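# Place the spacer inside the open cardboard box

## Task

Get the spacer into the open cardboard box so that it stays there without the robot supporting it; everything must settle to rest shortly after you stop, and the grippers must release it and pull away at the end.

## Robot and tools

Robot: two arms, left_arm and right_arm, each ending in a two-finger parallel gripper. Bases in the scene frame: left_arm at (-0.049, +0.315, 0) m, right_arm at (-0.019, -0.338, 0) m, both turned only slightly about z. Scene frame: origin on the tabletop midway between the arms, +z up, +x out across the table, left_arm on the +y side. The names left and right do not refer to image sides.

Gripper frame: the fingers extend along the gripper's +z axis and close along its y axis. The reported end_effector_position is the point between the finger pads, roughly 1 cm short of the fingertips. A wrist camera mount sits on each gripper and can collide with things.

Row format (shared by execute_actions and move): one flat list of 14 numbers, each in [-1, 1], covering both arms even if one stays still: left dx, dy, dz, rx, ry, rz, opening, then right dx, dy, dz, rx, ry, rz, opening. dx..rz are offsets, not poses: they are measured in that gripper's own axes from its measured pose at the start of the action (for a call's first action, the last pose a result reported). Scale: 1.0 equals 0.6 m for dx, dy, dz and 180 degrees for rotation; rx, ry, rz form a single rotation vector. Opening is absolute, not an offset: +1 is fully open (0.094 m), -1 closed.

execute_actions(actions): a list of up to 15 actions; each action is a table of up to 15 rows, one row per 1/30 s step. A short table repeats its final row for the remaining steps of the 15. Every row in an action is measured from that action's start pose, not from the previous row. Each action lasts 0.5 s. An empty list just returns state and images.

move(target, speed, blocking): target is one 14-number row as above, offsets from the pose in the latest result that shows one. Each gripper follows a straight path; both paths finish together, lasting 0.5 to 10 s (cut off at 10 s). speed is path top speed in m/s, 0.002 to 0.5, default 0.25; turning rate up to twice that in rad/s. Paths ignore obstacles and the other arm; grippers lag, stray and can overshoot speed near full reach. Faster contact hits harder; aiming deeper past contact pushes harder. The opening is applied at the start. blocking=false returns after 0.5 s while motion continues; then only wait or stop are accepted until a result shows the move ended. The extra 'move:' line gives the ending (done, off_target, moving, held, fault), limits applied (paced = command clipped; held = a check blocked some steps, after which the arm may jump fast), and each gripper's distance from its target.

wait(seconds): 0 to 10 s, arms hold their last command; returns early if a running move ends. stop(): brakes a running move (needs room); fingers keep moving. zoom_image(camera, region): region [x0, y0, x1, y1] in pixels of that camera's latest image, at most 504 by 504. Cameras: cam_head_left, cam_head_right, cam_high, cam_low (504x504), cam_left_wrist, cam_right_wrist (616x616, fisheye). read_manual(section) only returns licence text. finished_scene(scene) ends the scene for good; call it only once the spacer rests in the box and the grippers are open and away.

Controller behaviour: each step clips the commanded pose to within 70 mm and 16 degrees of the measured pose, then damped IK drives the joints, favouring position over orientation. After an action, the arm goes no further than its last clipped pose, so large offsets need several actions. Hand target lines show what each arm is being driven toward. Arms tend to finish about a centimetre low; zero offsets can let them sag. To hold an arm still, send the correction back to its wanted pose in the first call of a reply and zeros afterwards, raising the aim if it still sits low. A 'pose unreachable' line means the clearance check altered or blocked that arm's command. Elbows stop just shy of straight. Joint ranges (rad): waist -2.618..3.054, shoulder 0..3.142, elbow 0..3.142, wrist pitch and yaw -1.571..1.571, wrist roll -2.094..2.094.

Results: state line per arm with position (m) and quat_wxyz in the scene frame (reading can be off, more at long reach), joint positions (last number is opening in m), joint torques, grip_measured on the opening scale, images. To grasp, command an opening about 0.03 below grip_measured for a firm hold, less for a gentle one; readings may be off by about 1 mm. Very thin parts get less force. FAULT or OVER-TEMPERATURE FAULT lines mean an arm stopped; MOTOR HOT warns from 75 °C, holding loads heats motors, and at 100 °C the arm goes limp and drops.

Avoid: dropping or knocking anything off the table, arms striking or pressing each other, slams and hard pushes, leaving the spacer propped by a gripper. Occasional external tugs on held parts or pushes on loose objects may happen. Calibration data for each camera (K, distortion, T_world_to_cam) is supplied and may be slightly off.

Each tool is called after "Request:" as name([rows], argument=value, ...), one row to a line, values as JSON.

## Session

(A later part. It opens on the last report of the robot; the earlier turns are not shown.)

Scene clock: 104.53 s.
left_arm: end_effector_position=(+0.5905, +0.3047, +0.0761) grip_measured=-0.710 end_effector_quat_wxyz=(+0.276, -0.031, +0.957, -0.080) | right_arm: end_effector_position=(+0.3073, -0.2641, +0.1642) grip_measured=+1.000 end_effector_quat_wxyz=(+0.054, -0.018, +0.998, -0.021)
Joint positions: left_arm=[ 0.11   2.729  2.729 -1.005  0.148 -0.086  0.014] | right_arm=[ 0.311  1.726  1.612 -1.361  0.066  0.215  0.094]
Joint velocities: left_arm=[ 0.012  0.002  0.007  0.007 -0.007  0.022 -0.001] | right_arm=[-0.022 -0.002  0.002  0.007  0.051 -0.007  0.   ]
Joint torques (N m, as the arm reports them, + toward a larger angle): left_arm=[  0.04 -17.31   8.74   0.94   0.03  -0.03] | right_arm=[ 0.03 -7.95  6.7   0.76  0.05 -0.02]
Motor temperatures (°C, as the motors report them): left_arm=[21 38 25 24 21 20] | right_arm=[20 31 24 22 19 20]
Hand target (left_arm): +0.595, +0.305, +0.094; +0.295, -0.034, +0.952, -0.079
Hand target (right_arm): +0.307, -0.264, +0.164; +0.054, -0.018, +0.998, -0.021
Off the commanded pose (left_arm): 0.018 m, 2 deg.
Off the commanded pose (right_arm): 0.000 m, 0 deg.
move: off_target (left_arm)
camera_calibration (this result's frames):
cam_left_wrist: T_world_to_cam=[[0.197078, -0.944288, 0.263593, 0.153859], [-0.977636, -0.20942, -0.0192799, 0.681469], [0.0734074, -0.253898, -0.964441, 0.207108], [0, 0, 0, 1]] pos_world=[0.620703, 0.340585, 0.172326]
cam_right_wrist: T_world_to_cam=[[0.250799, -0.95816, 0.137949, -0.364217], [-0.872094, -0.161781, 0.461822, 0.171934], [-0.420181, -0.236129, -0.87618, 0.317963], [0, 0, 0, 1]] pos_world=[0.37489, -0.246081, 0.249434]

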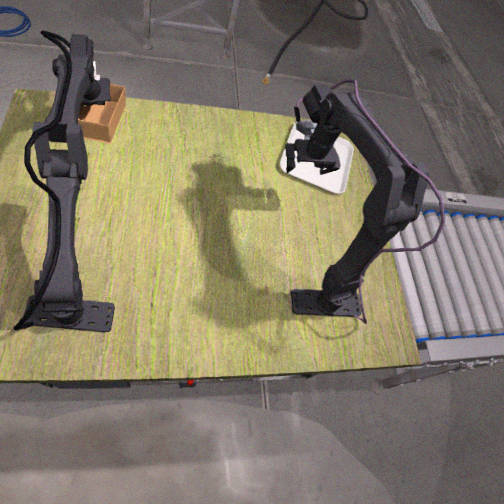

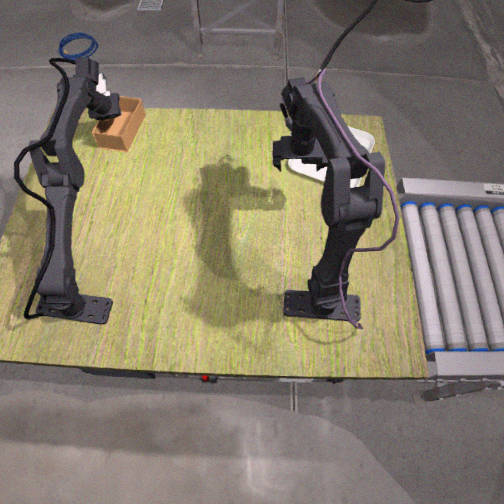

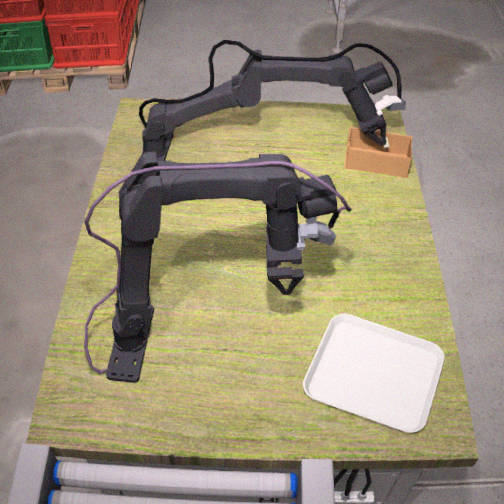

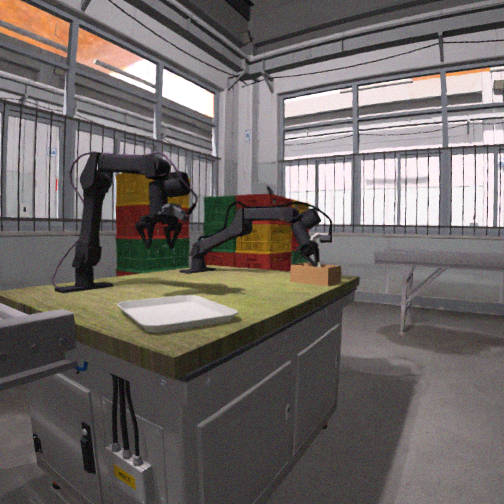

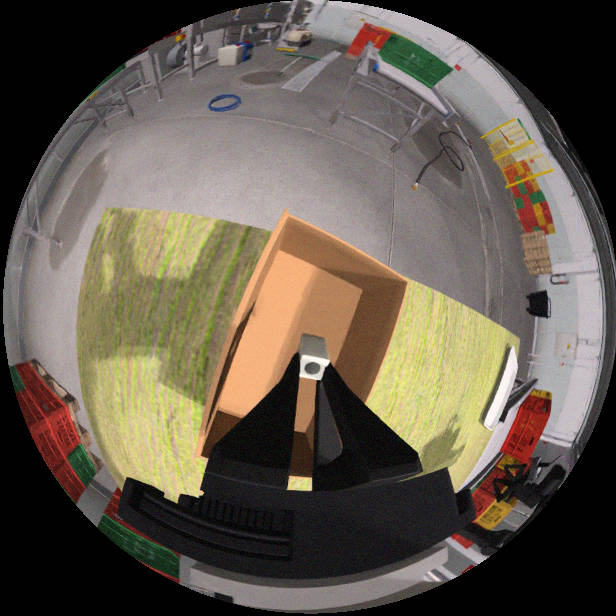

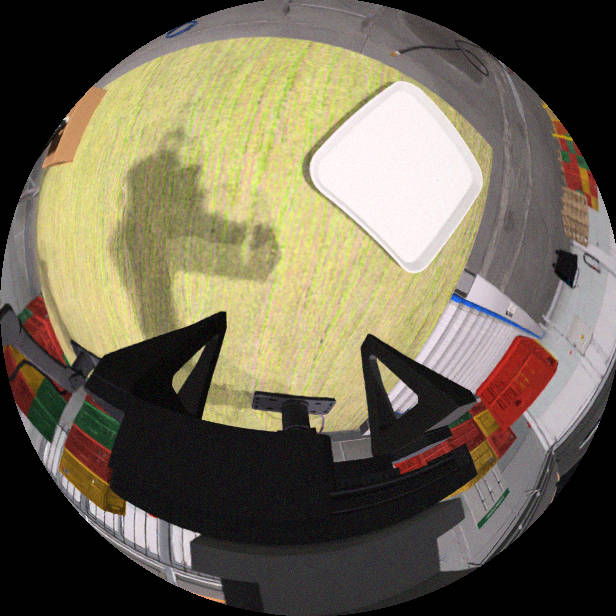

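The spacer is over the box. I'll open the gripper only partway so the fingers don't hit the box walls, then pull back.

Request:
execute_actions([
  [[0,0,0,0,0,0,-0.2, 0,0,0,0,0,0,1]],
  [[0,0,0,0,0,0,-0.2, 0,0,0,0,0,0,1]],
])

Request:
move(target=[0.1,0,-0.25,0,0,0,-0.2, 0,0,0,0,0,0,1], speed=0.25)

Scene clock: 109.47 s.
left_arm: end_effector_position=(+0.5905, +0.3047, +0.0760) grip_measured=-0.202 end_effector_quat_wxyz=(+0.276, -0.031, +0.957, -0.080) | right_arm: end_effector_position=(+0.3073, -0.2641, +0.1642) grip_measured=+1.000 end_effector_quat_wxyz=(+0.054, -0.018, +0.998, -0.021)
Joint positions: left_arm=[ 0.11   2.729  2.729 -1.005  0.148 -0.086  0.037] | right_arm=[ 0.311  1.726  1.612 -1.361  0.066  0.215  0.094]
Joint velocities: left_arm=[ 0.027 -0.012  0.007 -0.081  0.051 -0.007 -0.   ] | right_arm=[-0.012  0.012  0.002 -0.051 -0.081 -0.051  0.   ]
Joint torques (N m, as the arm reports them, + toward a larger angle): left_arm=[  0.21 -16.53   6.     0.95   0.06   0.02] | right_arm=[ 0.   -7.98  6.65  0.76  0.03 -0.01]
Motor temperatures (°C, as the motors report them): left_arm=[21 39 25 24 21 20] | right_arm=[20 30 24 22 19 20]
Hand target (left_arm): +0.590, +0.305, +0.076; +0.276, -0.031, +0.957, -0.080
Hand target (right_arm): +0.307, -0.264, +0.164; +0.054, -0.018, +0.998, -0.021
Off the commanded pose (left_arm): 0.000 m, 0 deg.
Off the commanded pose (right_arm): 0.000 m, 0 deg.
camera_calibration (this result's frames):
cam_left_wrist: T_world_to_cam=[[0.197179, -0.944285, 0.263526, 0.153831], [-0.977643, -0.20942, -0.0189052, 0.681366], [0.0730396, -0.253906, -0.964467, 0.207286], [0, 0, 0, 1]] pos_world=[0.62066, 0.340584, 0.172264]
cam_right_wrist: T_world_to_cam=[[0.250799, -0.95816, 0.137949, -0.364217], [-0.872094, -0.161781, 0.461822, 0.171934], [-0.420181, -0.236129, -0.87618, 0.317963], [0, 0, 0, 1]] pos_world=[0.37489, -0.246081, 0.249434]

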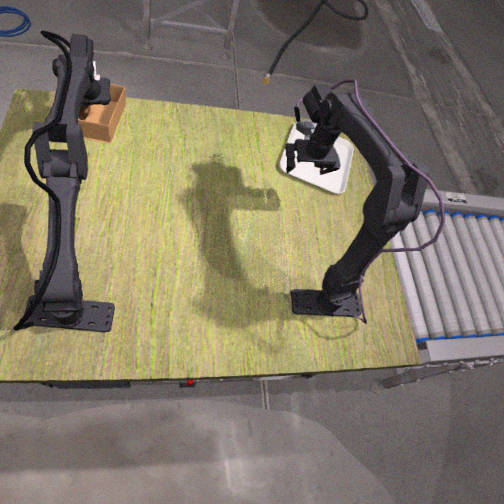

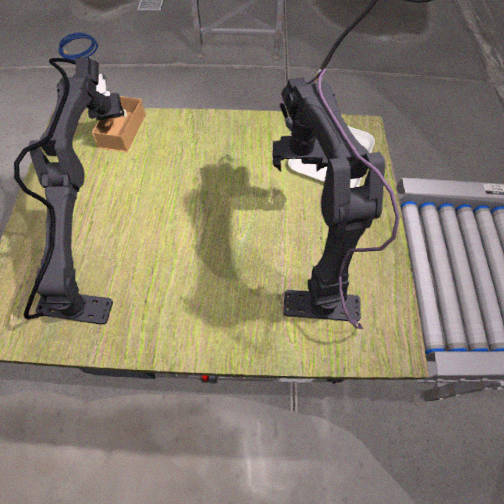

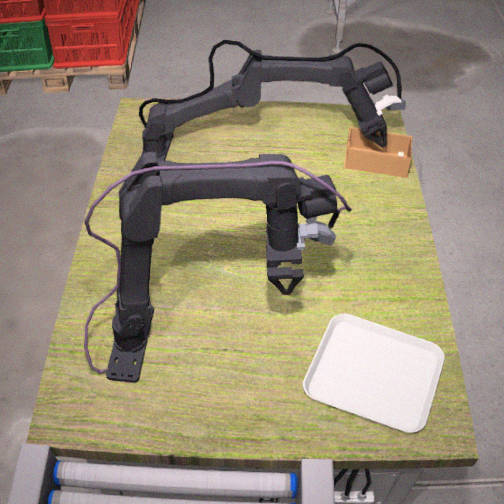

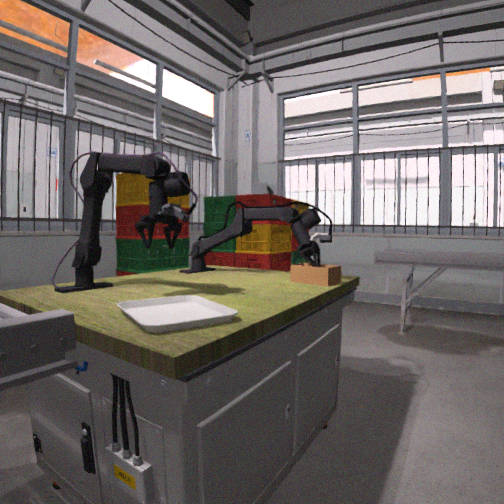

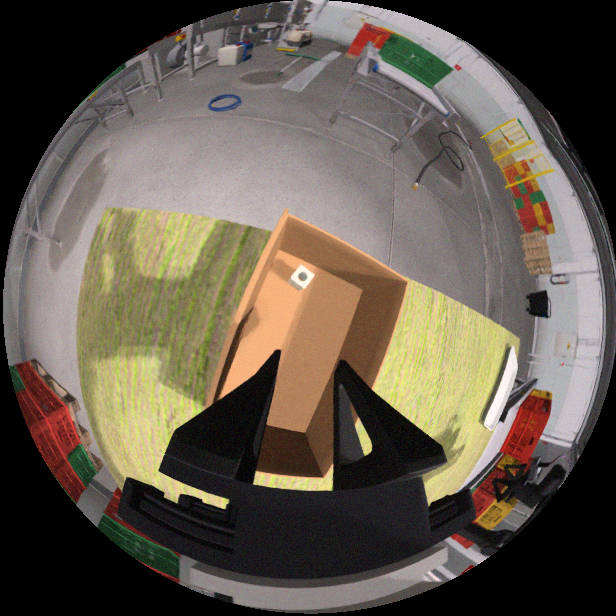

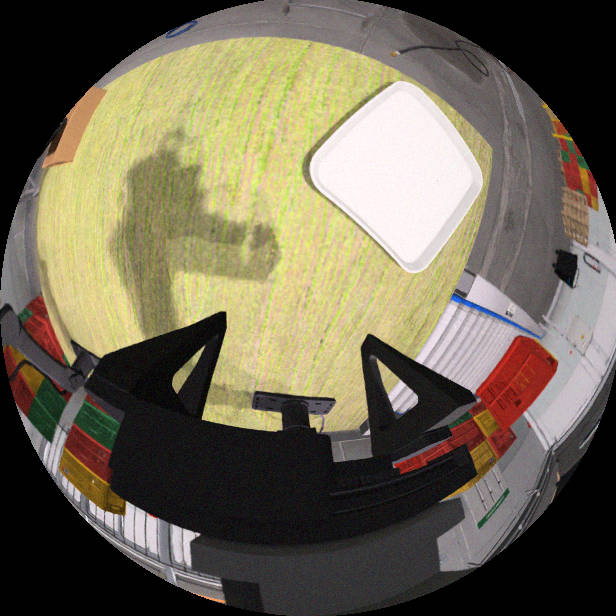

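Scene clock: 110.70 s.
left_arm: end_effector_position=(+0.4553, +0.3146, +0.1619) grip_measured=-0.202 end_effector_quat_wxyz=(+0.263, -0.036, +0.961, -0.080) | right_arm: end_effector_position=(+0.3073, -0.2641, +0.1642) grip_measured=+1.000 end_effector_quat_wxyz=(+0.054, -0.018, +0.998, -0.021)
Joint positions: left_arm=[ 0.14   1.984  1.797 -0.849  0.162 -0.066  0.037] | right_arm=[ 0.311  1.726  1.612 -1.361  0.066  0.215  0.094]
Joint velocities: left_arm=[-0.007 -0.002  0.012  0.007  0.007 -0.037  0.001] | right_arm=[-0.002 -0.012  0.007 -0.007 -0.051 -0.022  0.   ]
Joint torques (N m, as the arm reports them, + toward a larger angle): left_arm=[  0.58 -12.77   5.71   1.07   0.16   0.08] | right_arm=[ 0.   -7.94  6.72  0.75  0.02  0.  ]
Motor temperatures (°C, as the motors report them): left_arm=[21 39 25 24 21 20] | right_arm=[20 30 24 22 19 20]
Hand target (left_arm): +0.458, +0.317, +0.168; +0.276, -0.031, +0.957, -0.080
Hand target (right_arm): +0.307, -0.264, +0.164; +0.054, -0.018, +0.998, -0.021
Off the commanded pose (left_arm): 0.010 m, 2 deg.
Off the commanded pose (right_arm): 0.000 m, 0 deg.
move: done
camera_calibration (this result's frames):
cam_left_wrist: T_world_to_cam=[[0.210691, -0.942323, 0.260071, 0.160984], [-0.976338, -0.216104, 0.00794355, 0.550104], [0.0487171, -0.255591, -0.965557, 0.314311], [0, 0, 0, 1]] pos_world=[0.487858, 0.350914, 0.257248]
cam_right_wrist: T_world_to_cam=[[0.250799, -0.95816, 0.137949, -0.364217], [-0.872094, -0.161781, 0.461822, 0.171934], [-0.420181, -0.236129, -0.87618, 0.317963], [0, 0, 0, 1]] pos_world=[0.37489, -0.246081, 0.249434]

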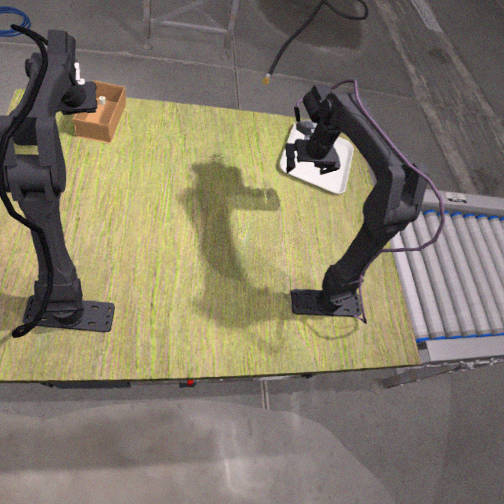

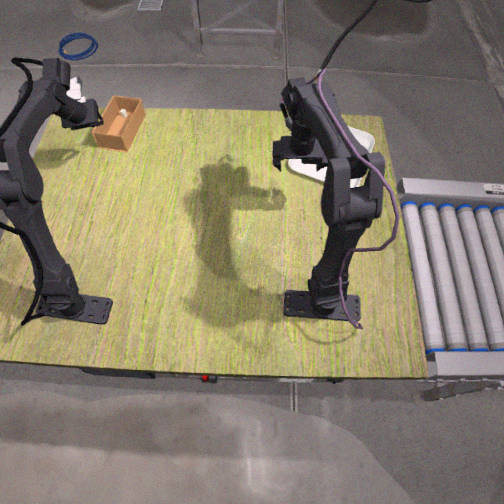

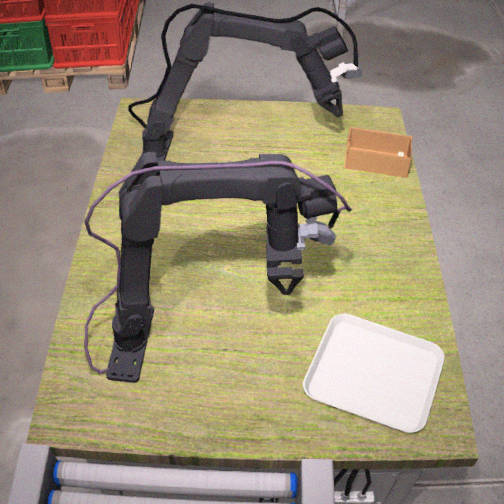

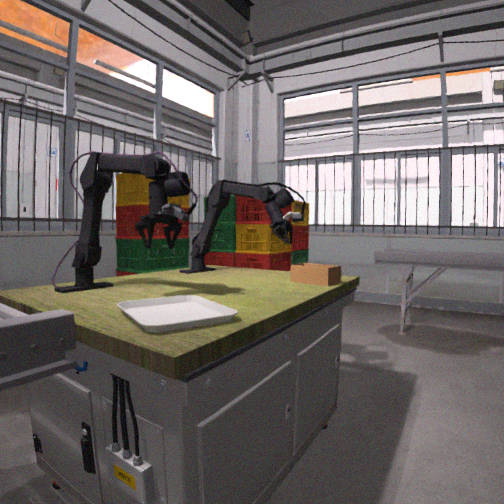

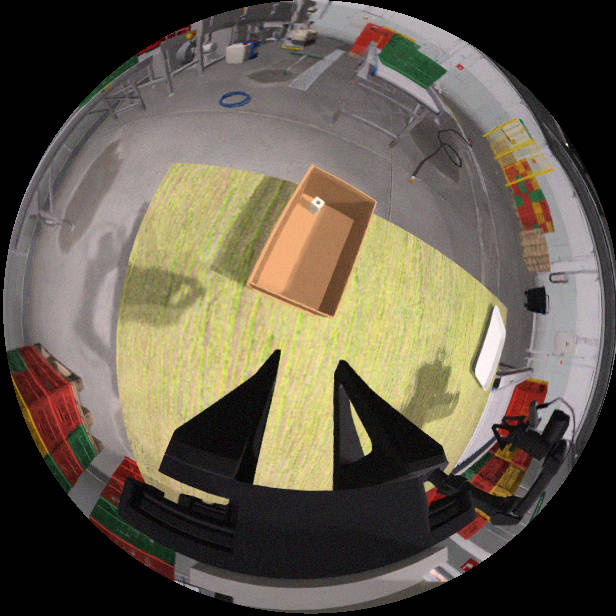

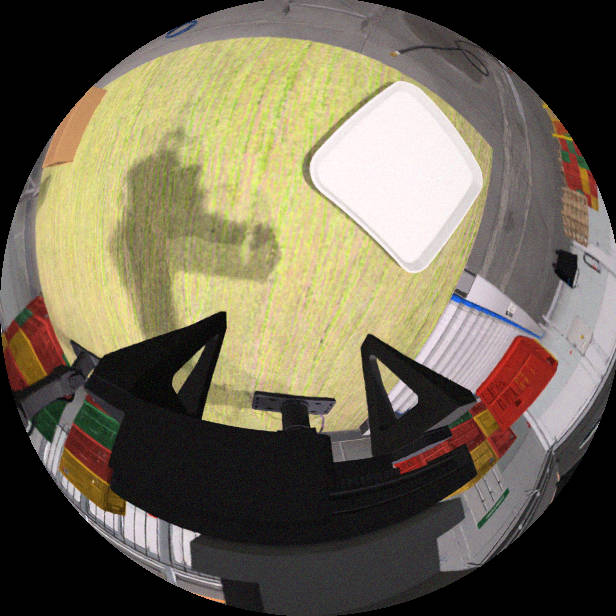

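Request:
finished_scene(scene=1)

The scene is finished: the task was done.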